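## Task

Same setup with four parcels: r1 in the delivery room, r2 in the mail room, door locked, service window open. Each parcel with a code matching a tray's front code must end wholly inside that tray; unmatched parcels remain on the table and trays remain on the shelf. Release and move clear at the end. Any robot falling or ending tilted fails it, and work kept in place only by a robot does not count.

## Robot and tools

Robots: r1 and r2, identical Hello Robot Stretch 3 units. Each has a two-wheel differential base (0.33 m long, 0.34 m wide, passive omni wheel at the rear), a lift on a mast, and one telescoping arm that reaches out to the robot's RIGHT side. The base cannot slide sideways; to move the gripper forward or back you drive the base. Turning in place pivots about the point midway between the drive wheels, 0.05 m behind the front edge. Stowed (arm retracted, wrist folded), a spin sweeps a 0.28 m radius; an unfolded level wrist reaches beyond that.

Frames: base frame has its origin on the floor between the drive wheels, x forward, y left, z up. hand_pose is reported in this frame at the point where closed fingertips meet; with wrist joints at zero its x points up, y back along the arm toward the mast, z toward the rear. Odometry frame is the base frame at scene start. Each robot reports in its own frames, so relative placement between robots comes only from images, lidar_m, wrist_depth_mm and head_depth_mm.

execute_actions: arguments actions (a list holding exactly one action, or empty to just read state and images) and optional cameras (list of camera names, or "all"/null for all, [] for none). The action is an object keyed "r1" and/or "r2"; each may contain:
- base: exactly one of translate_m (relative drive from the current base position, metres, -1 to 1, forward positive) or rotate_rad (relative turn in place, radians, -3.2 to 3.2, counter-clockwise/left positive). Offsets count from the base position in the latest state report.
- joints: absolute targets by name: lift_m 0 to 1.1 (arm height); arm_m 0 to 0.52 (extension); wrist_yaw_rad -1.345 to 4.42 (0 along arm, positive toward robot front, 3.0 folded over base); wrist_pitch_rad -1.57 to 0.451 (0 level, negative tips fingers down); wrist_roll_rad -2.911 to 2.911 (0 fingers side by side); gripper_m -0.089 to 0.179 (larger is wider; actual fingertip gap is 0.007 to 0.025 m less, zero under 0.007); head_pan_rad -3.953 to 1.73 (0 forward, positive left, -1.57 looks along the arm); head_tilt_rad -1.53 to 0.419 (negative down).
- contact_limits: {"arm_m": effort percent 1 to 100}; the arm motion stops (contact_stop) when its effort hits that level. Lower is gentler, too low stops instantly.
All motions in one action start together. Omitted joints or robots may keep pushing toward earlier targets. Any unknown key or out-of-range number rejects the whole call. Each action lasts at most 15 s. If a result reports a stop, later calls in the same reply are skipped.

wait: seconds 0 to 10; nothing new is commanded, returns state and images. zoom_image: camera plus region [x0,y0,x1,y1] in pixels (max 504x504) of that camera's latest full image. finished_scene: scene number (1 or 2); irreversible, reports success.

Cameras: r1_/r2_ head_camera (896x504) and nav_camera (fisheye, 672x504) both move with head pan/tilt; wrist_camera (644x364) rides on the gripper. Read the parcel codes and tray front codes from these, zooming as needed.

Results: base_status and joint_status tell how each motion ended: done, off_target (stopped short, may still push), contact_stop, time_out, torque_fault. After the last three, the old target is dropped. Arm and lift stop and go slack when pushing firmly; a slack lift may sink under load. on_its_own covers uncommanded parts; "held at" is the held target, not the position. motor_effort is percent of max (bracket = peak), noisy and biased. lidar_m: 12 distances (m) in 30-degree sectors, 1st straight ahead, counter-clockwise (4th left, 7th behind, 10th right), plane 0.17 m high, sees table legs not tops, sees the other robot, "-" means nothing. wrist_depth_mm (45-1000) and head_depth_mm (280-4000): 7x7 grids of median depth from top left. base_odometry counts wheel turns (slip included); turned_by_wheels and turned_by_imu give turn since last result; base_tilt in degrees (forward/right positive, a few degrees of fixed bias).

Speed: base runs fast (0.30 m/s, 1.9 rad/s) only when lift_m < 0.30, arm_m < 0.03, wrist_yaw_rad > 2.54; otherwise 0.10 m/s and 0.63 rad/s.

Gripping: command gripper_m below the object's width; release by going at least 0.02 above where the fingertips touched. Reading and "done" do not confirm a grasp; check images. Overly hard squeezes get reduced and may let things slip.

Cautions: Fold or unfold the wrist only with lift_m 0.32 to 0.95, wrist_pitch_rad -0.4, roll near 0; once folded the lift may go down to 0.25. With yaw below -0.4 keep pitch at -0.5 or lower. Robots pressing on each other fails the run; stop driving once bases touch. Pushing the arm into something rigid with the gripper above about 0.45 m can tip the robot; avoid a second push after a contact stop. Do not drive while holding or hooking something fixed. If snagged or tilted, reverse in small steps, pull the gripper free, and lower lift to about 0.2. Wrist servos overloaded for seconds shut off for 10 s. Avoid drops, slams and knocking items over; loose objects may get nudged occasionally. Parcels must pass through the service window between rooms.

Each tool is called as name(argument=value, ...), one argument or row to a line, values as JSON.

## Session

execute_actions(
  actions=[],
)

Scene clock: 0.00 s.
r1.base_odometry: x=+0.000 y=+0.000 heading=+0.000 (m, m, rad; r1's odometry frame)
r1.turned_by_wheels: +0.000 (rad since the last result)
r1.turned_by_imu: +0.000 (rad since the last result)
r1.base_tilt: forward=-1.6 right=+0.9 (deg)
r1.lidar_m: 1.60 2.00 2.24 1.01 0.79 0.77 0.83 0.69 0.68 0.73 1.08 4.00
r1.head_depth_mm: 1692 2424 3889 3980 3899 3757 2453 / 1693 2465 - - - 3825 2437 / 1704 2485 - - - 2131 2163 / 1728 2495 - - - 1894 2399 / 1737 2365 - - - 1854 2265 / 1740 2266 - - - 2026 2346 / 1757 2553 - - - 2921 2344
r1.base_status: not commanded
r1.joint_positions: lift_m=+0.377 arm_m=+0.002 wrist_yaw_rad=+3.084 wrist_pitch_rad=-0.491 wrist_roll_rad=+0.017 gripper_m=+0.037 head_pan_rad=+0.016 head_tilt_rad=+0.002
r1.joint_status: not commanded
r1.motor_effort: left_wheel=-1 right_wheel=+0 lift_m=+26 arm_m=+0 wrist_yaw_rad=+0 wrist_pitch_rad=+5 wrist_roll_rad=+0 gripper_m=+0 head_pan_rad=+0 head_tilt_rad=+1 (%)
r1.hand_pose: x=-0.0088 y=+0.0668 z=+0.3734 quat_wxyz=(+0.193, +0.696, +0.151, +0.675) (m; r1's base frame)
r1.wrist_depth_mm: 603 707 - - - - - / 626 757 - - - - - / 648 797 - 968 978 935 948 / 677 773 801 797 791 765 755 / 673 682 664 664 673 638 639 / 590 581 595 582 - 560 554 / 512 521 - - 495 488 490
r2.base_odometry: x=+0.000 y=+0.000 heading=+0.000 (m, m, rad; r2's odometry frame)
r2.turned_by_wheels: +0.000 (rad since the last result)
r2.turned_by_imu: +0.000 (rad since the last result)
r2.base_tilt: forward=-1.6 right=+0.5 (deg)
r2.lidar_m: 2.50 3.22 3.16 3.22 2.49 2.30 1.83 1.26 1.18 1.20 1.54 2.45
r2.head_depth_mm: 1695 2262 2278 2258 2209 2237 2219 / 1701 2338 2405 2405 2341 2326 2273 / 1715 2452 2534 2491 2478 2486 2342 / 1699 2455 2665 2626 2637 2553 2329 / 1707 2469 2808 2735 2768 2712 2321 / 1698 2449 3008 2931 2908 2906 2377 / 1706 2426 3130 3153 3097 3054 2307
r2.base_status: not commanded
r2.joint_positions: lift_m=+0.553 arm_m=-0.002 wrist_yaw_rad=+3.100 wrist_pitch_rad=-0.600 wrist_roll_rad=+0.014 gripper_m=+0.037 head_pan_rad=-0.018 head_tilt_rad=+0.005
r2.joint_status: not commanded
r2.motor_effort: left_wheel=+0 right_wheel=+0 lift_m=+34 arm_m=+0 wrist_yaw_rad=+0 wrist_pitch_rad=+7 wrist_roll_rad=+0 gripper_m=+0 head_pan_rad=+0 head_tilt_rad=+1 (%)
r2.hand_pose: x=-0.0129 y=+0.0548 z=+0.5271 quat_wxyz=(+0.225, +0.684, +0.193, +0.666) (m; r2's base frame)
r2.wrist_depth_mm: - - - - - - - / - - - - - - - / - - - - - - - / - - - - 978 964 980 / 891 879 869 855 868 838 824 / 768 763 769 751 - 736 722 / 682 676 - 685 644 657 652
pictures: r1_head_camera (sideways: a quarter turn clockwise sets it upright), r1_nav_camera (sideways: a quarter turn counterclockwise sets it upright), r1_wrist_camera, r2_head_camera (sideways: a quarter turn clockwise sets it upright), r2_nav_camera (sideways: a quarter turn counterclockwise sets it upright), r2_wrist_camera
Images, in order (width x height): r1_head_camera 896x504, r1_nav_camera 672x504, r1_wrist_camera 644x364, r2_head_camera 896x504, r2_nav_camera 672x504, r2_wrist_camera 644x364.

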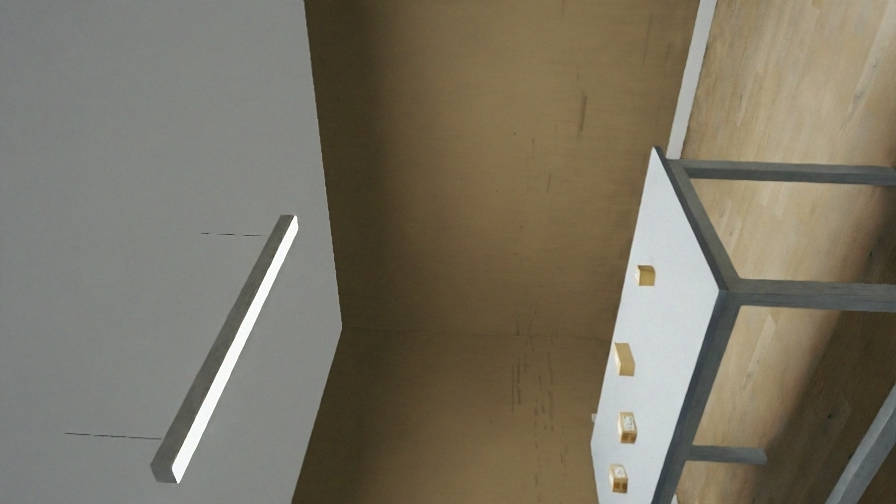

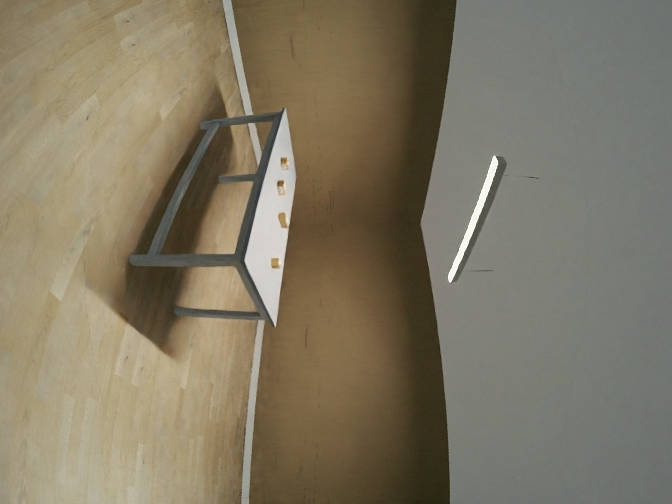

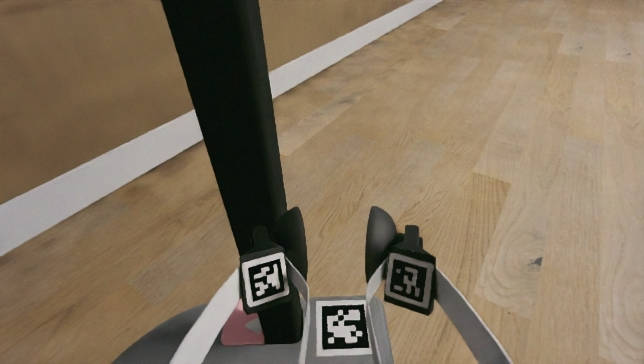

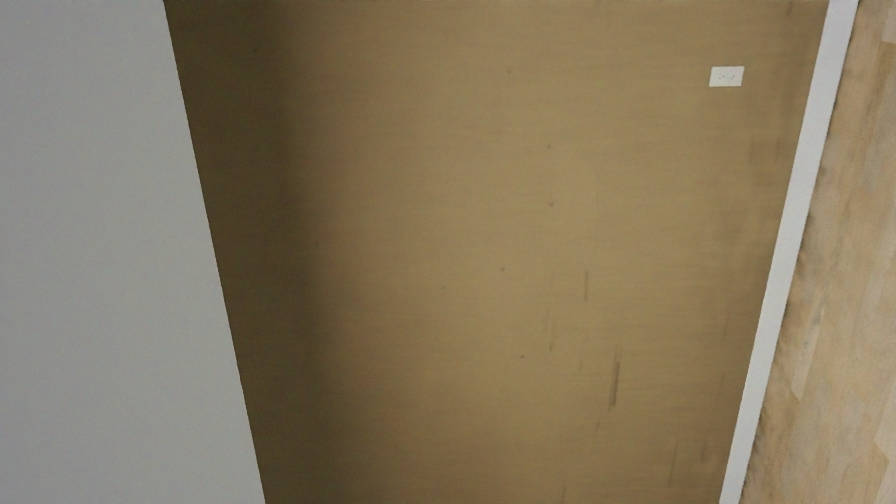

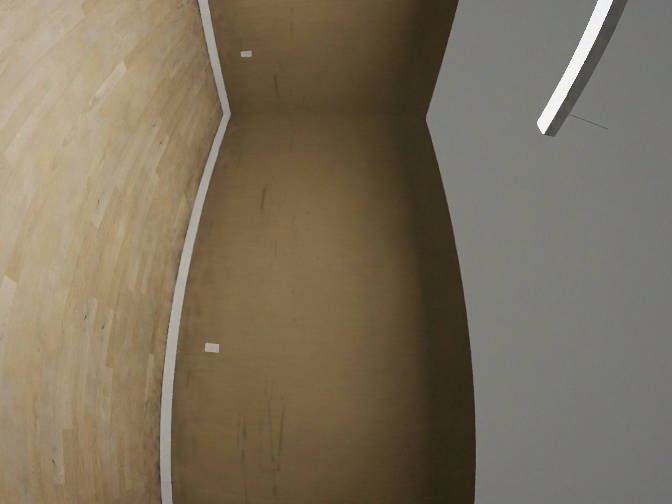

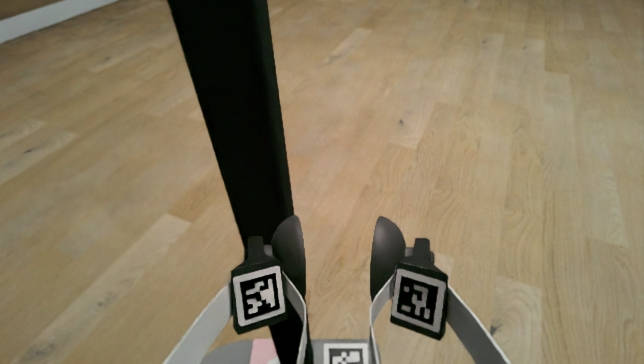

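zoom_image(
  camera="r1_head_camera",
  region=[560, 130, 780, 504],
)

Region (560, 130, 780, 504) of r1_head_camera's 896x504 image, scaled by 1.348, with more detail than that image has; it fills the left 296 columns of this view, and the rest is white.

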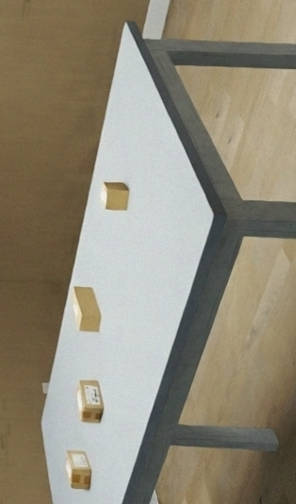

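execute_actions(
  actions=[
    {"r1":{"base":{"translate_m":0.20},"joints":{"lift_m":0.293,"wrist_pitch_rad":-0.4,"wrist_yaw_rad":2.8,"wrist_roll_rad":0.0,"head_tilt_rad":-0.45,"head_pan_rad":0.2}},"r2":{"base":{"rotate_rad":1.086},"joints":{"lift_m":0.293,"wrist_pitch_rad":-0.4,"wrist_yaw_rad":2.8,"wrist_roll_rad":0.0,"head_tilt_rad":-0.25,"head_pan_rad":0.0}}},
  ],
  cameras=["r1_head_camera","r2_head_camera","r2_nav_camera"],
)

Scene clock: 56.40 s.
r1.base_odometry: x=+0.200 y=+0.000 heading=+0.000 (m, m, rad; r1's odometry frame)
r1.turned_by_wheels: +0.000 (rad since the last result)
r1.turned_by_imu: +0.002 (rad since the last result)
r1.base_tilt: forward=-1.5 right=+1.1 (deg)
r1.lidar_m: 1.40 1.74 2.71 1.22 0.95 0.94 1.00 0.81 0.80 0.85 1.26 3.83
r1.head_depth_mm: 3728 3872 - 2883 2238 1756 1406 / - - - 2820 2316 1746 1396 / - - - 1628 2096 1714 1390 / - - - 2785 2304 1705 1383 / 3799 - 2587 3003 2154 1707 1372 / 3512 3807 2522 3288 2236 1707 1366 / 3286 3508 3642 3045 2211 1701 1364
r1.base_status: done
r1.joint_positions: lift_m=+0.293 arm_m=+0.002 wrist_yaw_rad=+2.801 wrist_pitch_rad=-0.421 wrist_roll_rad=+0.006 gripper_m=+0.037 head_pan_rad=+0.193 head_tilt_rad=-0.445
r1.joint_status: all done
r1.motor_effort: left_wheel=-1(8) right_wheel=+1(6) lift_m=+20(21) arm_m=+0(0) wrist_yaw_rad=-1(1) wrist_pitch_rad=+8(10) wrist_roll_rad=-3(3) gripper_m=+0(0) head_pan_rad=+3(19) head_tilt_rad=-3(26) (%)
r1.hand_pose: x=+0.0536 y=+0.0637 z=+0.3053 quat_wxyz=(+0.263, +0.708, +0.028, +0.654) (m; r1's base frame)
r1.wrist_depth_mm: - - - - - - - / - - - - - - - / - 975 953 948 940 932 917 / 727 750 724 745 726 734 710 / 608 - 617 602 618 588 580 / 518 - 525 507 - 498 501 / 463 - - 437 435 436 431
r2.base_odometry: x=+0.000 y=+0.000 heading=+1.086 (m, m, rad; r2's odometry frame)
r2.turned_by_wheels: +1.086 (rad since the last result)
r2.turned_by_imu: +1.070 (rad since the last result)
r2.base_tilt: forward=-1.6 right=+0.5 (deg)
r2.lidar_m: 3.16 3.24 2.46 2.31 1.74 1.25 1.18 1.21 1.60 2.46 2.51 3.31
r2.head_depth_mm: 2804 2926 3019 3159 3160 2145 1614 / 2807 2893 3015 3118 3173 2136 1630 / 2773 2879 3037 3095 3176 2159 1643 / 2776 2884 3021 3057 3181 2130 1627 / 2775 2874 2981 3081 3156 2159 1627 / 2747 2862 2971 3166 3167 2174 1639 / 2734 2856 2955 3083 3181 2160 1624
r2.base_status: done
r2.joint_positions: lift_m=+0.294 arm_m=-0.002 wrist_yaw_rad=+2.802 wrist_pitch_rad=-0.422 wrist_roll_rad=+0.004 gripper_m=+0.037 head_pan_rad=-0.007 head_tilt_rad=-0.247
r2.joint_status: all done
r2.motor_effort: left_wheel=-1(6) right_wheel=+2(5) lift_m=+12(33) arm_m=+1(0) wrist_yaw_rad=-2(1) wrist_pitch_rad=+12(14) wrist_roll_rad=-2(1) gripper_m=-1(0) head_pan_rad=+3(6) head_tilt_rad=-2(23) (%)
r2.hand_pose: x=+0.0533 y=+0.0682 z=+0.3056 quat_wxyz=(+0.263, +0.707, +0.029, +0.655) (m; r2's base frame)
r2.wrist_depth_mm: - - - - - - - / - - - - - - - / - - - - - - - / - 800 795 787 790 773 773 / 631 649 644 641 663 632 637 / 545 - 557 540 - 534 535 / 469 - - 463 451 464 457
pictures: r1_head_camera (sideways: a quarter turn clockwise sets it upright), r2_head_camera (sideways: a quarter turn clockwise sets it upright), r2_nav_camera (sideways: a quarter turn counterclockwise sets it upright)
Images, in order (width x height): r1_head_camera 896x504, r2_head_camera 896x504, r2_nav_camera 672x504.

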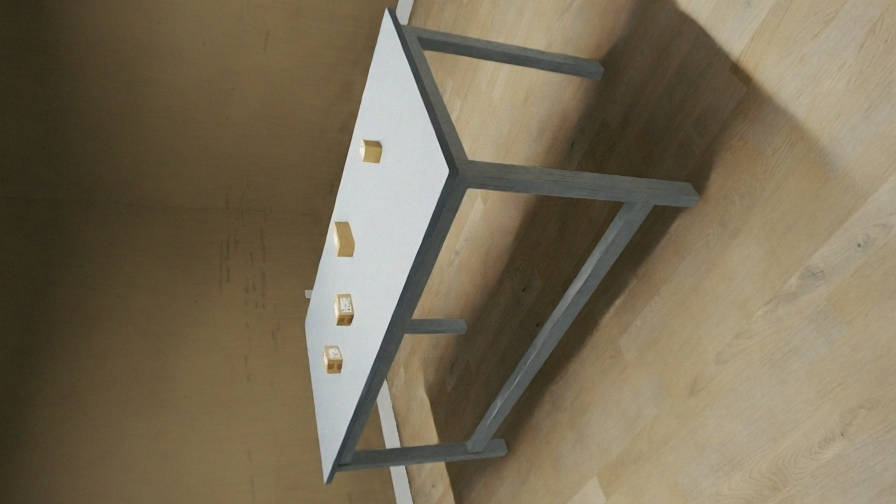

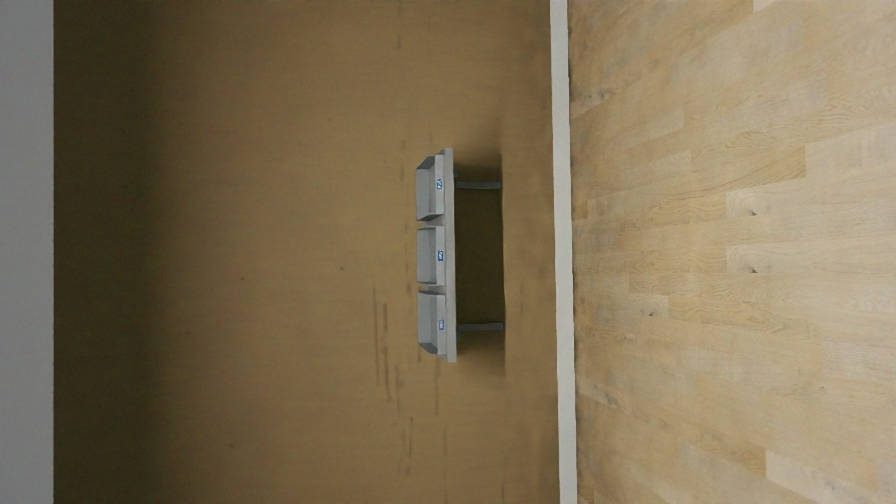

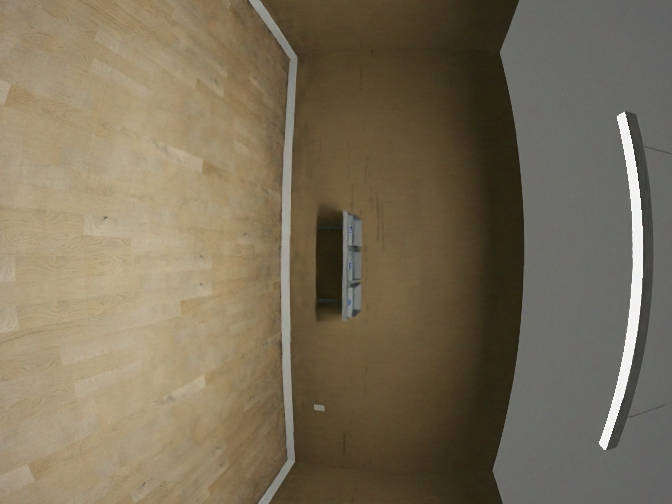

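execute_actions(
  actions=[
    {"r1":{"base":{"translate_m":1.0},"joints":{"head_tilt_rad":-0.6,"head_pan_rad":0.3}},"r2":{"base":{"translate_m":1.0},"joints":{"head_tilt_rad":-0.33}}},
  ],
  cameras=["r1_head_camera","r2_head_camera"],
)

Scene clock: 63.87 s.
r1.base_odometry: x=+1.200 y=+0.000 heading=+0.000 (m, m, rad; r1's odometry frame)
r1.turned_by_wheels: +0.000 (rad since the last result)
r1.turned_by_imu: +0.007 (rad since the last result)
r1.base_tilt: forward=-1.6 right=+0.9 (deg)
r1.lidar_m: 0.40 0.46 2.94 2.27 1.78 1.75 1.79 1.40 1.38 1.48 2.18 0.97
r1.head_depth_mm: 3041 3271 3358 1052 785 1436 1265 / 3405 3624 3731 994 779 660 1260 / 3424 3798 3775 1031 777 621 1173 / 3135 3444 1528 1021 772 635 1194 / 2979 3208 1514 1016 769 1415 1166 / 2749 3003 1493 1011 852 1446 1217 / 2570 2803 1381 1051 1792 1445 1240
r1.base_status: done
r1.joint_positions: lift_m=+0.293 arm_m=+0.002 wrist_yaw_rad=+2.801 wrist_pitch_rad=-0.421 wrist_roll_rad=+0.006 gripper_m=+0.037 head_pan_rad=+0.293 head_tilt_rad=-0.593
r1.joint_status: all done
r1.motor_effort: left_wheel=-1(7) right_wheel=+1(6) lift_m=+20(20) arm_m=+0(0) wrist_yaw_rad=-1(1) wrist_pitch_rad=+8(8) wrist_roll_rad=-3(3) gripper_m=+0(0) head_pan_rad=+4(16) head_tilt_rad=-4(15) (%)
r1.hand_pose: x=+0.0536 y=+0.0637 z=+0.3053 quat_wxyz=(+0.263, +0.708, +0.028, +0.654) (m; r1's base frame)
r1.wrist_depth_mm: - - - - - - - / - - - - - - - / - 980 946 969 944 928 608 / 739 762 738 741 737 718 491 / 604 - 604 604 612 588 564 / 519 - 530 506 - 499 481 / 462 - - 438 437 435 408
r2.base_odometry: x=+0.466 y=+0.885 heading=+1.086 (m, m, rad; r2's odometry frame)
r2.turned_by_wheels: +0.000 (rad since the last result)
r2.turned_by_imu: -0.001 (rad since the last result)
r2.base_tilt: forward=-1.6 right=+0.5 (deg)
r2.lidar_m: 2.15 2.21 2.51 2.38 2.42 2.29 2.18 2.23 2.54 2.40 2.46 2.27
r2.head_depth_mm: 1840 1929 2043 2177 2272 1920 1480 / 1822 1953 2039 2128 2292 1918 1491 / 1831 1934 2062 2108 2296 1928 1496 / 1820 1935 2032 2101 2298 1944 1503 / 1837 1906 2014 2092 2287 1930 1488 / 1830 1927 2027 2085 2294 1936 1498 / 1814 1924 2013 2159 2250 1955 1506
r2.base_status: done
r2.joint_positions: lift_m=+0.294 arm_m=-0.002 wrist_yaw_rad=+2.802 wrist_pitch_rad=-0.421 wrist_roll_rad=+0.004 gripper_m=+0.037 head_pan_rad=-0.007 head_tilt_rad=-0.327
r2.joint_status: all done
r2.motor_effort: left_wheel=-1(7) right_wheel=+1(7) lift_m=+12(12) arm_m=+0(0) wrist_yaw_rad=-2(1) wrist_pitch_rad=+12(12) wrist_roll_rad=-2(2) gripper_m=+0(0) head_pan_rad=+3(4) head_tilt_rad=-2(12) (%)
r2.hand_pose: x=+0.0534 y=+0.0682 z=+0.3058 quat_wxyz=(+0.263, +0.707, +0.029, +0.655) (m; r2's base frame)
r2.wrist_depth_mm: - - - - - - - / - - - - - - - / - - - - - - 999 / - 808 786 790 783 780 783 / 626 644 646 646 662 639 635 / 547 - 563 539 - 533 533 / 472 - - 465 451 460 461
pictures: r1_head_camera (sideways: a quarter turn clockwise sets it upright), r2_head_camera (sideways: a quarter turn clockwise sets it upright)
Images, in order (width x height): r1_head_camera 896x504, r2_head_camera 896x504.

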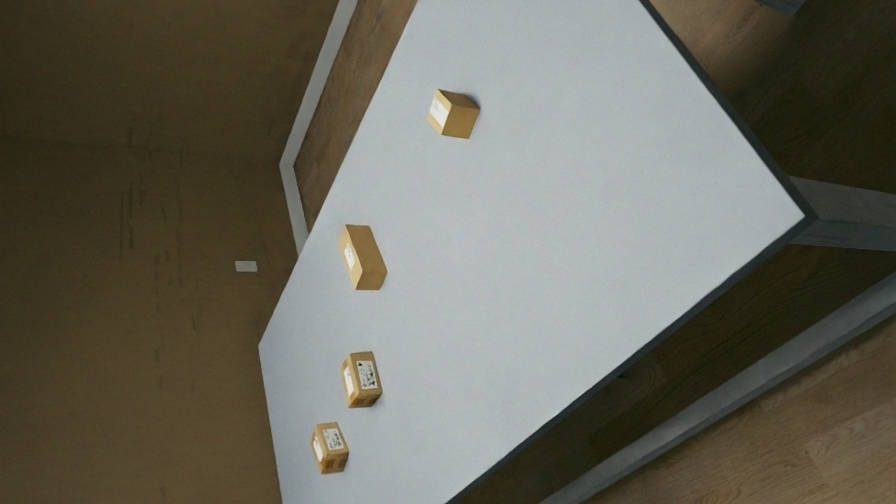

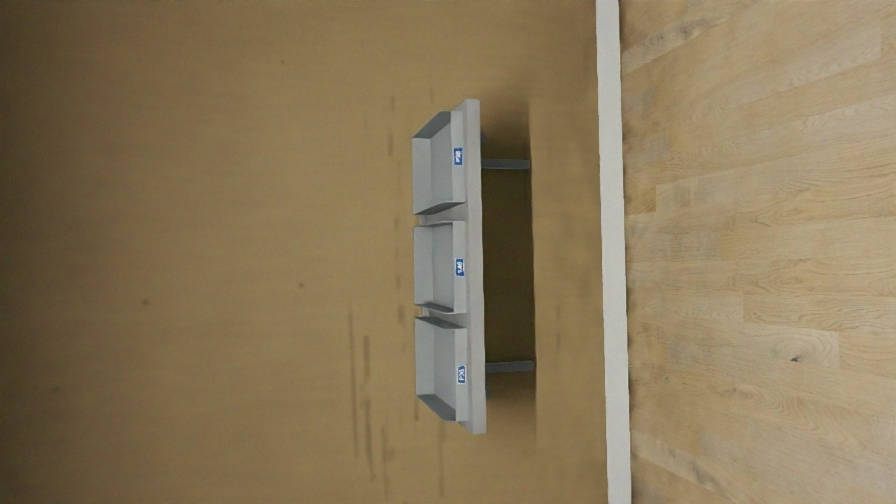

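execute_actions(
  actions=[
    {"r1":{"base":{"rotate_rad":0.951},"joints":{"lift_m":0.59,"head_tilt_rad":-0.6,"head_pan_rad":-0.75}},"r2":{"base":{"translate_m":0.5},"joints":{"head_tilt_rad":-0.42}}},
  ],
  cameras=["r1_nav_camera","r2_head_camera"],
)

Scene clock: 70.20 s.
r1.base_odometry: x=+1.200 y=+0.000 heading=+0.951 (m, m, rad; r1's odometry frame)
r1.turned_by_wheels: +0.951 (rad since the last result)
r1.turned_by_imu: +0.938 (rad since the last result)
r1.base_tilt: forward=-1.6 right=+1.0 (deg)
r1.lidar_m: 1.15 2.47 1.81 1.75 1.82 1.43 1.38 1.43 1.96 3.01 0.40 0.40
r1.head_depth_mm: 2896 3103 3292 1052 815 1440 1267 / 3192 3388 3546 1040 779 1399 1261 / 3459 3791 3769 985 775 638 1257 / 3403 3748 3736 1027 770 618 688 / 3120 3385 1509 1018 767 651 1248 / 2855 3111 1493 1010 765 1452 1183 / 2660 2888 1484 1003 1669 1397 1247
r1.base_status: done
r1.joint_positions: lift_m=+0.590 arm_m=+0.003 wrist_yaw_rad=+2.801 wrist_pitch_rad=-0.421 wrist_roll_rad=+0.006 gripper_m=+0.037 head_pan_rad=-0.743 head_tilt_rad=-0.593
r1.joint_status: all done
r1.motor_effort: left_wheel=-3(8) right_wheel=+1(8) lift_m=+33(33) arm_m=+0(0) wrist_yaw_rad=+0(0) wrist_pitch_rad=+8(8) wrist_roll_rad=-3(3) gripper_m=+0(0) head_pan_rad=-4(48) head_tilt_rad=-3(6) (%)
r1.hand_pose: x=+0.0536 y=+0.0637 z=+0.6018 quat_wxyz=(+0.263, +0.708, +0.028, +0.654) (m; r1's base frame)
r1.wrist_depth_mm: - - - - - - - / - - - - - - - / - - - - - - - / - - - - - - - / - - - - - - 994 / 895 - 907 860 - 850 848 / 760 750 733 740 739 735 731
r2.base_odometry: x=+0.699 y=+1.327 heading=+1.086 (m, m, rad; r2's odometry frame)
r2.turned_by_wheels: +0.000 (rad since the last result)
r2.turned_by_imu: +0.000 (rad since the last result)
r2.base_tilt: forward=-1.6 right=+0.5 (deg)
r2.lidar_m: 1.65 1.69 2.24 2.40 2.47 2.83 2.68 2.76 2.51 2.37 2.44 1.74
r2.head_depth_mm: 1384 1479 1595 1700 1857 1721 1372 / 1380 1476 1589 1444 1863 1734 1378 / 1382 1476 1582 1450 1855 1728 1389 / 1371 1460 1559 1457 1848 1735 1385 / 1371 1462 1578 1398 1840 1734 1393 / 1356 1459 1553 1464 1837 1745 1395 / 1358 1457 1550 1469 1829 1738 1399
r2.base_status: done
r2.joint_positions: lift_m=+0.294 arm_m=-0.002 wrist_yaw_rad=+2.802 wrist_pitch_rad=-0.421 wrist_roll_rad=+0.004 gripper_m=+0.037 head_pan_rad=-0.007 head_tilt_rad=-0.416
r2.joint_status: all done
r2.motor_effort: left_wheel=-2(7) right_wheel=+1(6) lift_m=+12(12) arm_m=+0(0) wrist_yaw_rad=-2(2) wrist_pitch_rad=+12(12) wrist_roll_rad=-2(2) gripper_m=+0(0) head_pan_rad=+3(4) head_tilt_rad=-3(15) (%)
r2.hand_pose: x=+0.0534 y=+0.0682 z=+0.3058 quat_wxyz=(+0.263, +0.707, +0.029, +0.655) (m; r2's base frame)
r2.wrist_depth_mm: - - - - - - - / - - - - - - - / - - - - - - - / - 802 796 791 790 780 779 / 635 648 643 642 664 634 631 / 551 - 560 544 - 537 532 / 470 - - 466 451 465 458
pictures: r1_nav_camera (sideways: a quarter turn counterclockwise sets it upright), r2_head_camera (sideways: a quarter turn clockwise sets it upright)
Images, in order (width x height): r1_nav_camera 672x504, r2_head_camera 896x504.

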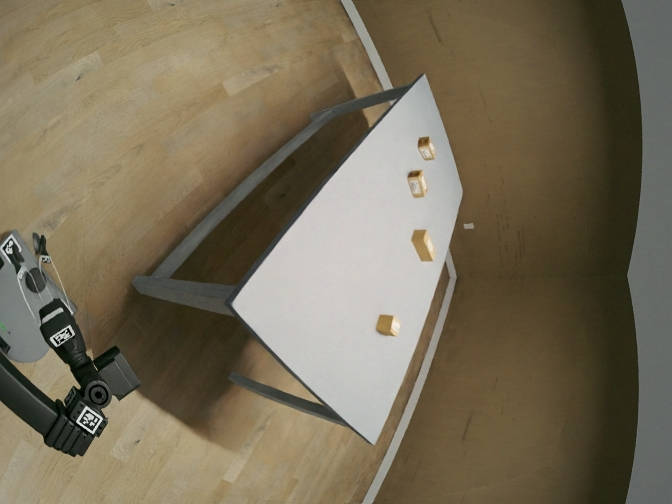

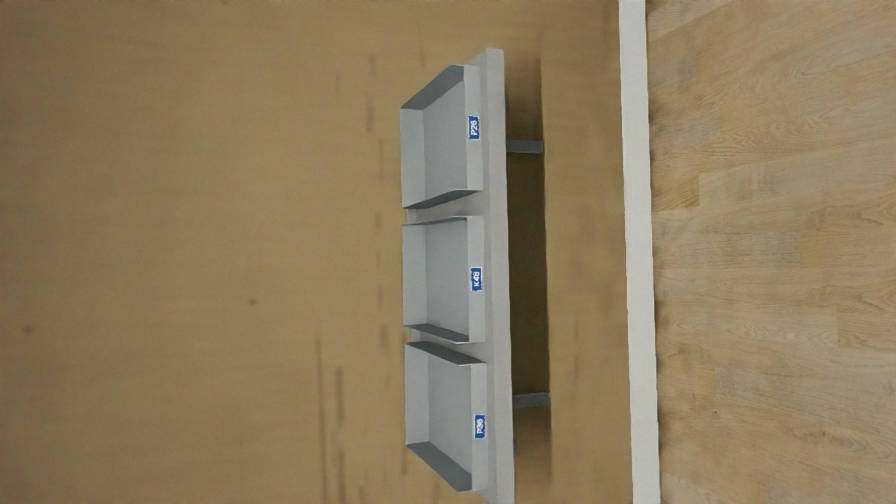

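zoom_image(
  camera="r2_head_camera",
  region=[450, 105, 500, 150],
)

zoom_image(
  camera="r2_head_camera",
  region=[452, 256, 502, 301],
)

zoom_image(
  camera="r2_head_camera",
  region=[455, 404, 505, 449],
)

Region (450, 105, 500, 150) of r2_head_camera's 896x504 image, scaled by 10.080, with more detail than that image has; it fills the top 454 rows of this view, and the rest is white.

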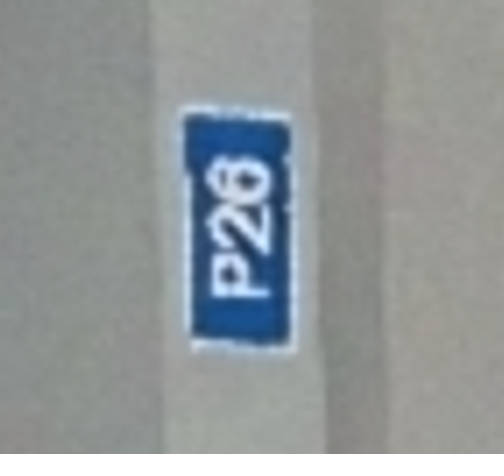

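Region (452, 256, 502, 301) of r2_head_camera's 896x504 image, scaled by 10.080, with more detail than that image has; it fills the top 454 rows of this view, and the rest is white.

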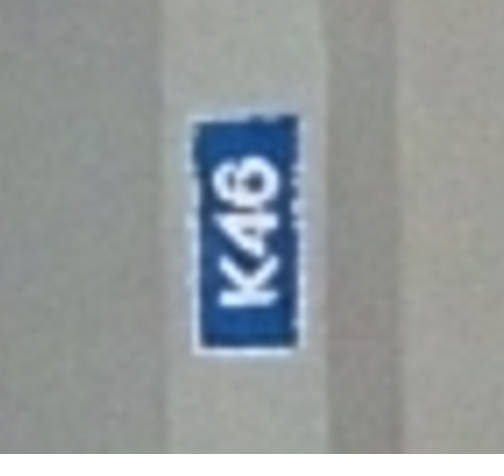

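Region (455, 404, 505, 449) of r2_head_camera's 896x504 image, scaled by 10.080, with more detail than that image has; it fills the top 454 rows of this view, and the rest is white.

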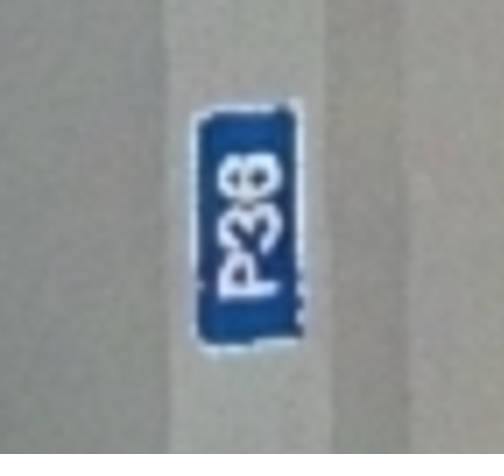

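execute_actions(
  actions=[
    {"r1":{"base":{"translate_m":0.27},"joints":{"lift_m":0.94,"arm_m":0.06,"wrist_yaw_rad":0.0,"wrist_pitch_rad":-1.555,"head_tilt_rad":-0.7,"head_pan_rad":-1.0}},"r2":{"base":{"translate_m":0.35},"joints":{"head_tilt_rad":-0.55,"head_pan_rad":0.1}}},
  ],
  cameras=["r1_head_camera","r2_head_camera"],
)

Scene clock: 85.53 s.
r1.base_odometry: x=+1.357 y=+0.220 heading=+0.951 (m, m, rad; r1's odometry frame)
r1.turned_by_wheels: +0.000 (rad since the last result)
r1.turned_by_imu: +0.002 (rad since the last result)
r1.base_tilt: forward=-1.5 right=+0.9 (deg)
r1.lidar_m: 1.16 2.47 1.81 1.75 1.82 1.71 1.65 1.71 2.34 0.28 0.31 0.42
r1.head_depth_mm: 2579 2843 2965 895 706 582 504 / 2736 3029 2984 871 704 578 498 / 2904 3237 2950 860 698 575 523 / 3066 3464 1206 881 694 572 1146 / 3368 3690 1134 875 692 586 1186 / 3211 3549 1180 869 688 1291 1113 / 2868 3105 1176 865 685 1384 1156
r1.base_status: done
r1.joint_positions: lift_m=+0.940 arm_m=+0.060 wrist_yaw_rad=+0.002 wrist_pitch_rad=-1.548 wrist_roll_rad=+0.004 gripper_m=+0.037 head_pan_rad=-0.993 head_tilt_rad=-0.691
r1.joint_status: all done
r1.motor_effort: left_wheel=-2(2) right_wheel=+1(5) lift_m=+32(35) arm_m=+3(4) wrist_yaw_rad=-1(0) wrist_pitch_rad=-3(8) wrist_roll_rad=-2(3) gripper_m=+0(0) head_pan_rad=-4(22) head_tilt_rad=-4(10) (%)
r1.hand_pose: x=-0.0217 y=-0.1866 z=+0.8217 quat_wxyz=(+0.505, +0.494, -0.506, -0.495) (m; r1's base frame)
r1.wrist_depth_mm: 210 208 206 206 913 920 912 / 214 215 213 212 949 930 935 / 973 994 999 991 963 946 961 / - - - - - 994 992 / - - - - - - - / - - - - - - - / - - - - - - -
r2.base_odometry: x=+0.862 y=+1.637 heading=+1.086 (m, m, rad; r2's odometry frame)
r2.turned_by_wheels: +0.000 (rad since the last result)
r2.turned_by_imu: +0.000 (rad since the last result)
r2.base_tilt: forward=-1.6 right=+0.5 (deg)
r2.lidar_m: 1.30 1.33 1.75 2.43 2.48 3.21 3.04 3.12 2.50 2.36 1.95 1.37
r2.head_depth_mm: 1039 1133 1225 1081 1550 1534 1266 / 1051 1143 1233 1084 1557 1540 1264 / 1053 1143 1244 1089 1576 1523 1260 / 1059 1153 1250 1092 1585 1542 1269 / 1066 1162 1262 1045 1601 1531 1270 / 1072 1176 1272 1097 1613 1547 1273 / 1074 1178 1304 1063 1631 1547 1268
r2.base_status: done
r2.joint_positions: lift_m=+0.294 arm_m=-0.002 wrist_yaw_rad=+2.802 wrist_pitch_rad=-0.421 wrist_roll_rad=+0.004 gripper_m=+0.037 head_pan_rad=+0.093 head_tilt_rad=-0.544
r2.joint_status: all done
r2.motor_effort: left_wheel=-1(6) right_wheel=+1(7) lift_m=+12(12) arm_m=+0(0) wrist_yaw_rad=-1(1) wrist_pitch_rad=+12(12) wrist_roll_rad=-2(1) gripper_m=+0(0) head_pan_rad=+3(15) head_tilt_rad=-3(20) (%)
r2.hand_pose: x=+0.0534 y=+0.0682 z=+0.3058 quat_wxyz=(+0.263, +0.707, +0.029, +0.655) (m; r2's base frame)
r2.wrist_depth_mm: - - - - - - - / - - - - - - - / - - - - - - - / - 802 802 795 792 782 778 / 631 645 642 642 660 630 635 / 547 - 555 542 - 534 533 / 469 - - 466 452 462 460
pictures: r1_head_camera (sideways: a quarter turn clockwise sets it upright), r2_head_camera (sideways: a quarter turn clockwise sets it upright)
Images, in order (width x height): r1_head_camera 896x504, r2_head_camera 896x504.

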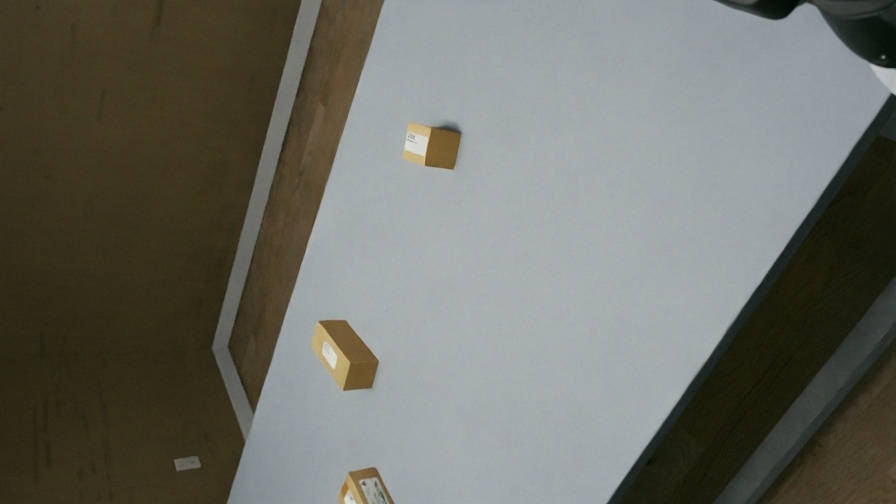

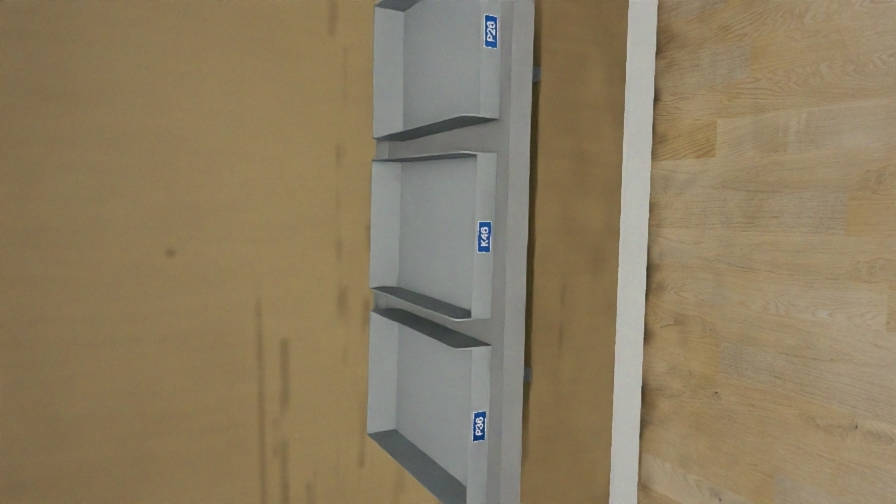

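zoom_image(
  camera="r2_head_camera",
  region=[450, 398, 510, 454],
)

zoom_image(
  camera="r2_head_camera",
  region=[460, 4, 520, 60],
)

zoom_image(
  camera="r2_head_camera",
  region=[455, 208, 515, 264],
)

zoom_image(
  camera="r1_head_camera",
  region=[395, 118, 445, 168],
)

Region (450, 398, 510, 454) of r2_head_camera's 896x504 image, scaled by 8.400, with more detail than that image has; it fills the top 470 rows of this view, and the rest is white.

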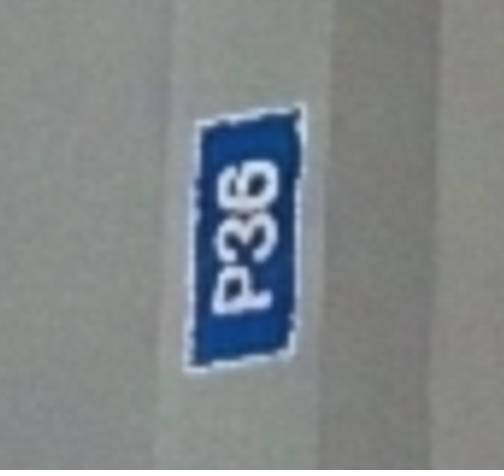

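Region (460, 4, 520, 60) of r2_head_camera's 896x504 image, scaled by 8.400, with more detail than that image has; it fills the top 470 rows of this view, and the rest is white.

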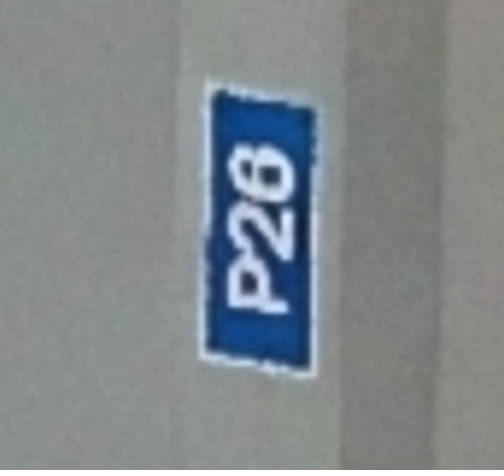

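Region (455, 208, 515, 264) of r2_head_camera's 896x504 image, scaled by 8.400, with more detail than that image has; it fills the top 470 rows of this view, and the rest is white.

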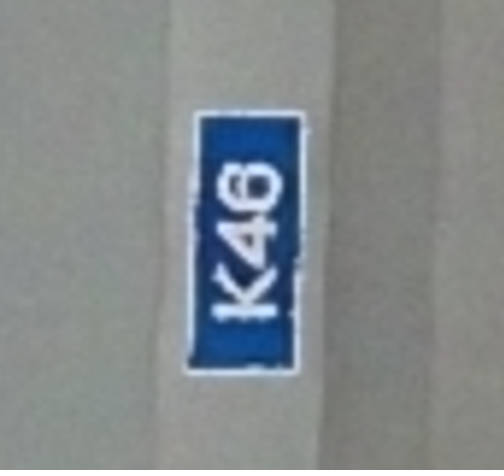

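Region (395, 118, 445, 168) of r1_head_camera's 896x504 image, scaled by 10.080, with more detail than that image has.

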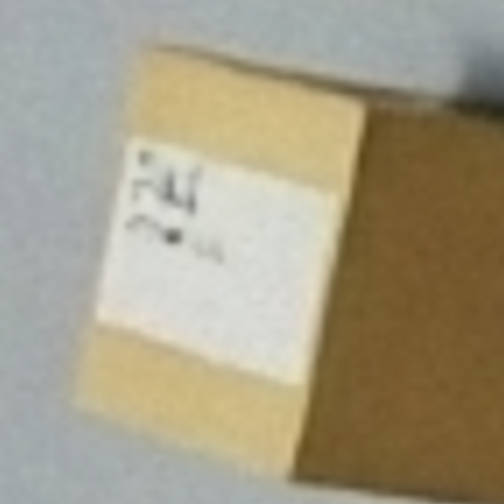

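execute_actions(
  actions=[
    {"r1":{"base":{"translate_m":0.35},"joints":{"lift_m":1.06,"arm_m":0.49,"gripper_m":0.13,"head_tilt_rad":-0.75,"head_pan_rad":-0.8}},"r2":{"base":{"translate_m":-0.9},"joints":{"head_tilt_rad":-0.25,"head_pan_rad":-3.14}}},
  ],
  cameras=["r1_head_camera","r1_wrist_camera","r2_head_camera"],
)

Scene clock: 100.60 s.
r1.base_odometry: x=+1.560 y=+0.505 heading=+0.951 (m, m, rad; r1's odometry frame)
r1.turned_by_wheels: +0.000 (rad since the last result)
r1.turned_by_imu: +0.002 (rad since the last result)
r1.base_tilt: forward=-1.5 right=+1.1 (deg)
r1.lidar_m: 1.13 2.42 1.81 1.74 1.82 2.07 2.00 0.42 0.31 0.30 0.31 0.42
r1.head_depth_mm: 2787 3085 1114 829 672 563 482 / 3024 3347 1102 831 669 559 511 / 3167 3520 1092 821 665 559 1153 / 2848 3156 1085 801 663 1270 1124 / 2600 2806 1077 820 678 1354 1141 / 2371 2614 1069 813 1494 1285 1164 / 2190 2410 1063 839 1568 1345 1160
r1.base_status: done
r1.joint_positions: lift_m=+1.060 arm_m=+0.490 wrist_yaw_rad=+0.000 wrist_pitch_rad=-1.549 wrist_roll_rad=+0.004 gripper_m=+0.130 head_pan_rad=-0.807 head_tilt_rad=-0.741
r1.joint_status: all done
r1.motor_effort: left_wheel=-3(2) right_wheel=+2(6) lift_m=+33(34) arm_m=+3(4) wrist_yaw_rad=+1(1) wrist_pitch_rad=-2(3) wrist_roll_rad=-2(2) gripper_m=+0(94) head_pan_rad=+3(19) head_tilt_rad=-5(12) (%)
r1.hand_pose: x=-0.0216 y=-0.6163 z=+0.9417 quat_wxyz=(+0.504, +0.493, -0.506, -0.496) (m; r1's base frame)
r1.wrist_depth_mm: 322 322 320 318 311 311 310 / 331 328 325 324 278 317 317 / 342 341 337 337 331 330 326 / 351 347 346 344 340 337 336 / 362 356 357 352 348 345 345 / 372 369 368 368 361 - 357 / 383 385 378 374 371 373 365
r2.base_odometry: x=+0.443 y=+0.841 heading=+1.086 (m, m, rad; r2's odometry frame)
r2.turned_by_wheels: +0.000 (rad since the last result)
r2.turned_by_imu: +0.000 (rad since the last result)
r2.base_tilt: forward=-1.6 right=+0.5 (deg)
r2.lidar_m: 2.20 2.26 2.51 2.37 2.42 2.25 2.13 2.19 2.53 2.40 2.47 2.32
r2.head_depth_mm: 1854 1923 2009 2134 2221 2095 1584 / 1865 1956 2033 2096 2224 2080 1589 / 1812 1946 2058 2121 2218 2090 1592 / 1698 - - 2132 2223 2124 1612 / 1835 1950 2015 2120 2227 2112 1604 / 1853 1918 1996 2099 2199 2129 1618 / 1847 1933 2005 2097 2188 2118 1624
r2.base_status: done
r2.joint_positions: lift_m=+0.294 arm_m=-0.002 wrist_yaw_rad=+2.802 wrist_pitch_rad=-0.421 wrist_roll_rad=+0.004 gripper_m=+0.037 head_pan_rad=-3.133 head_tilt_rad=-0.259
r2.joint_status: all done
r2.motor_effort: left_wheel=-1(9) right_wheel=+1(4) lift_m=+12(12) arm_m=+0(0) wrist_yaw_rad=-1(1) wrist_pitch_rad=+12(12) wrist_roll_rad=-2(2) gripper_m=+0(0) head_pan_rad=-3(45) head_tilt_rad=+4(28) (%)
r2.hand_pose: x=+0.0534 y=+0.0682 z=+0.3058 quat_wxyz=(+0.263, +0.707, +0.029, +0.655) (m; r2's base frame)
r2.wrist_depth_mm: - - - - - - - / - - - - - - - / - - - - - - - / - 802 789 800 792 773 777 / 624 653 652 641 668 643 634 / 546 - 561 542 - 533 530 / 471 - - 464 451 460 458
pictures: r1_head_camera (sideways: a quarter turn clockwise sets it upright), r1_wrist_camera, r2_head_camera (sideways: a quarter turn clockwise sets it upright)
Images, in order (width x height): r1_head_camera 896x504, r1_wrist_camera 644x364, r2_head_camera 896x504.

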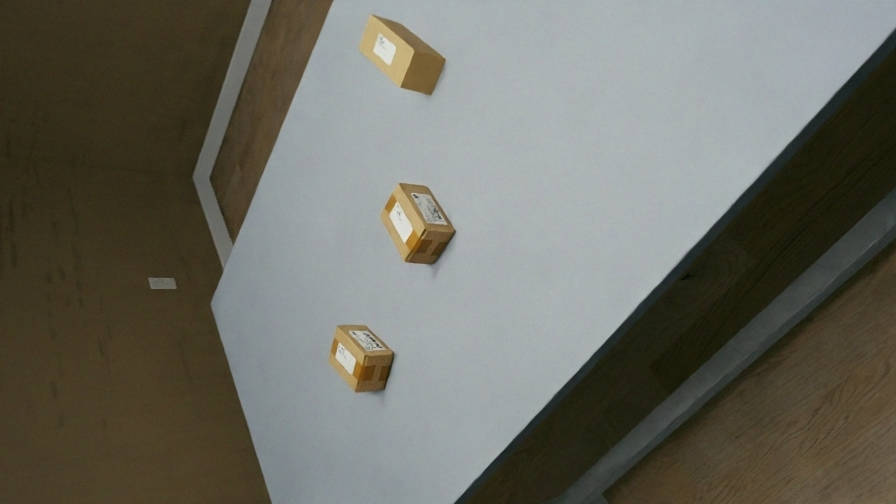

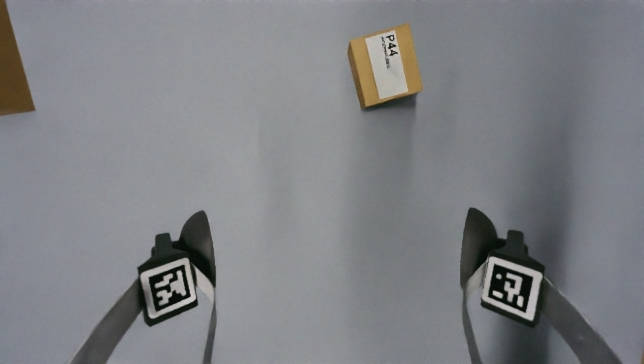

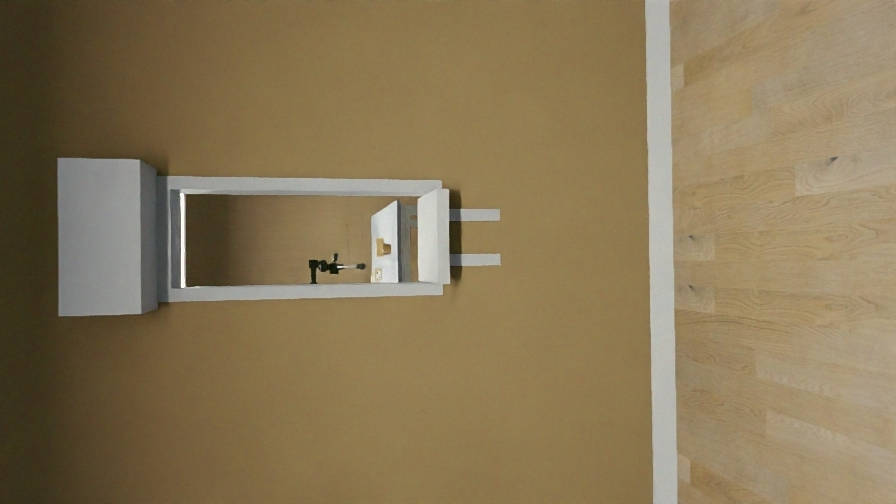

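execute_actions(
  actions=[
    {"r1":{"base":{"translate_m":0.48},"joints":{"lift_m":1.095,"arm_m":0.50,"head_tilt_rad":-0.82,"head_pan_rad":-1.15}},"r2":{"base":{"translate_m":-1.0},"joints":{"head_tilt_rad":-0.4}}},
  ],
  cameras=["r1_head_camera","r1_wrist_camera","r2_head_camera"],
)

Scene clock: 117.03 s.
r1.base_odometry: x=+1.839 y=+0.895 heading=+0.951 (m, m, rad; r1's odometry frame)
r1.turned_by_wheels: +0.000 (rad since the last result)
r1.turned_by_imu: +0.002 (rad since the last result)
r1.base_tilt: forward=-1.6 right=+1.0 (deg)
r1.lidar_m: 1.84 1.91 1.80 1.75 1.81 2.50 2.47 0.42 0.31 0.30 0.31 0.42
r1.head_depth_mm: 2535 2851 941 769 628 539 1091 / 2668 2934 972 766 632 537 1128 / 2783 3041 964 762 630 546 1148 / 2918 3138 960 708 626 569 1097 / 2990 3160 953 754 624 1256 1097 / 2660 2882 951 750 621 1301 1114 / 2311 2500 944 746 650 1227 1131
r1.base_status: done
r1.joint_positions: lift_m=+1.095 arm_m=+0.500 wrist_yaw_rad=+0.000 wrist_pitch_rad=-1.549 wrist_roll_rad=+0.004 gripper_m=+0.130 head_pan_rad=-1.143 head_tilt_rad=-0.809
r1.joint_status: all done
r1.motor_effort: left_wheel=-2(3) right_wheel=+2(6) lift_m=+33(33) arm_m=+3(5) wrist_yaw_rad=+1(0) wrist_pitch_rad=-2(2) wrist_roll_rad=-2(2) gripper_m=+1(1) head_pan_rad=-4(29) head_tilt_rad=-5(12) (%)
r1.hand_pose: x=-0.0216 y=-0.6263 z=+0.9767 quat_wxyz=(+0.504, +0.493, -0.506, -0.496) (m; r1's base frame)
r1.wrist_depth_mm: 355 353 353 348 344 298 344 / 368 365 364 358 351 307 350 / 381 374 370 373 369 364 359 / 391 385 384 378 377 376 374 / 396 392 394 343 391 382 381 / 414 356 404 399 401 - 393 / 425 423 423 415 412 404 402
r2.base_odometry: x=-0.024 y=-0.044 heading=+1.086 (m, m, rad; r2's odometry frame)
r2.turned_by_wheels: +0.000 (rad since the last result)
r2.turned_by_imu: +0.001 (rad since the last result)
r2.base_tilt: forward=-1.6 right=+0.5 (deg)
r2.lidar_m: 3.21 3.31 2.45 2.30 1.67 1.19 1.13 1.16 1.53 2.46 2.52 3.33
r2.head_depth_mm: 942 1006 1082 1155 1252 1366 1395 / 946 1001 1072 1154 1253 1366 1409 / - - 2896 1166 1240 1357 1398 / - - - 1184 1246 1357 1422 / - - 2855 1148 1235 1351 1419 / 937 1001 1064 1144 1240 1355 1413 / 936 991 1063 1143 1236 1348 1406
r2.base_status: done
r2.joint_positions: lift_m=+0.294 arm_m=-0.002 wrist_yaw_rad=+2.802 wrist_pitch_rad=-0.421 wrist_roll_rad=+0.004 gripper_m=+0.037 head_pan_rad=-3.133 head_tilt_rad=-0.396
r2.joint_status: all done
r2.motor_effort: left_wheel=-1(10) right_wheel=+0(4) lift_m=+12(12) arm_m=+0(0) wrist_yaw_rad=+0(1) wrist_pitch_rad=+12(12) wrist_roll_rad=-2(2) gripper_m=+0(0) head_pan_rad=-3(3) head_tilt_rad=-3(19) (%)
r2.hand_pose: x=+0.0535 y=+0.0682 z=+0.3058 quat_wxyz=(+0.263, +0.707, +0.028, +0.655) (m; r2's base frame)
r2.wrist_depth_mm: - - - - - - - / - - - - - - - / - - - - - - - / - 804 807 791 790 778 769 / 627 644 644 645 664 632 630 / 546 - 559 536 - 536 532 / 474 - - 468 451 462 458
pictures: r1_head_camera (sideways: a quarter turn clockwise sets it upright), r1_wrist_camera, r2_head_camera (sideways: a quarter turn clockwise sets it upright)
Images, in order (width x height): r1_head_camera 896x504, r1_wrist_camera 644x364, r2_head_camera 896x504.

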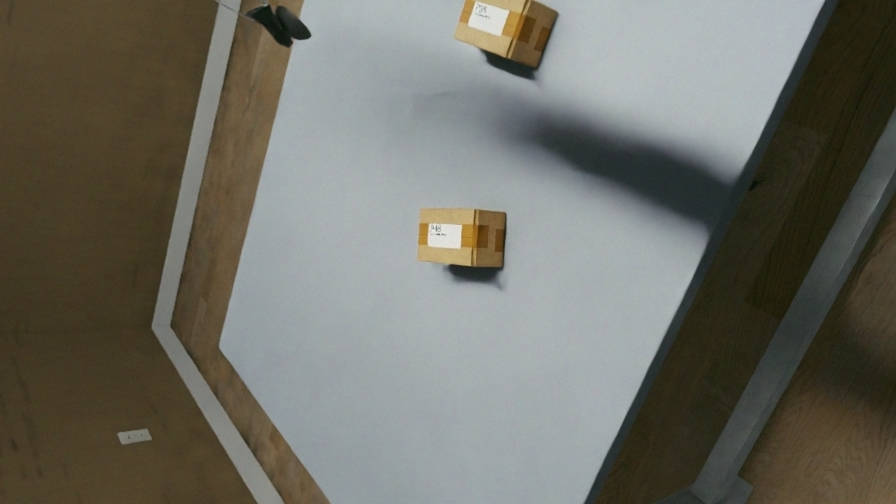

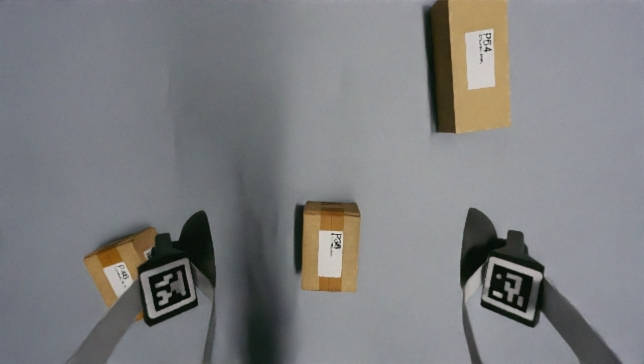

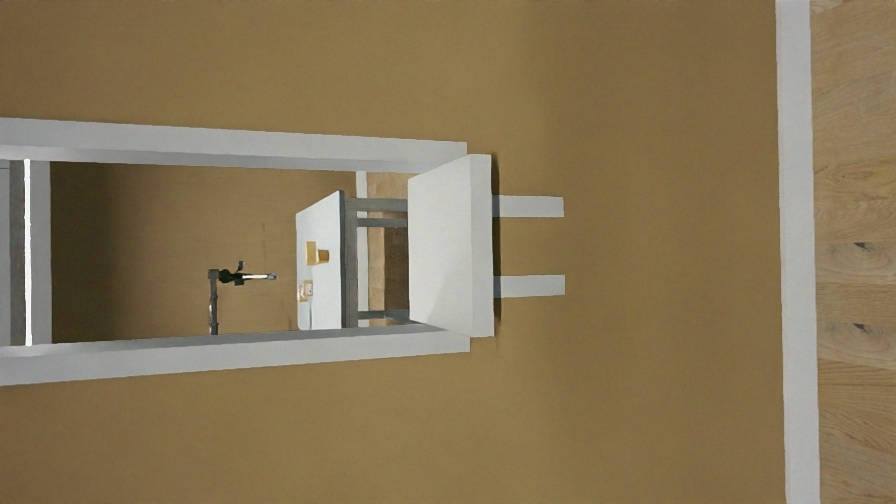

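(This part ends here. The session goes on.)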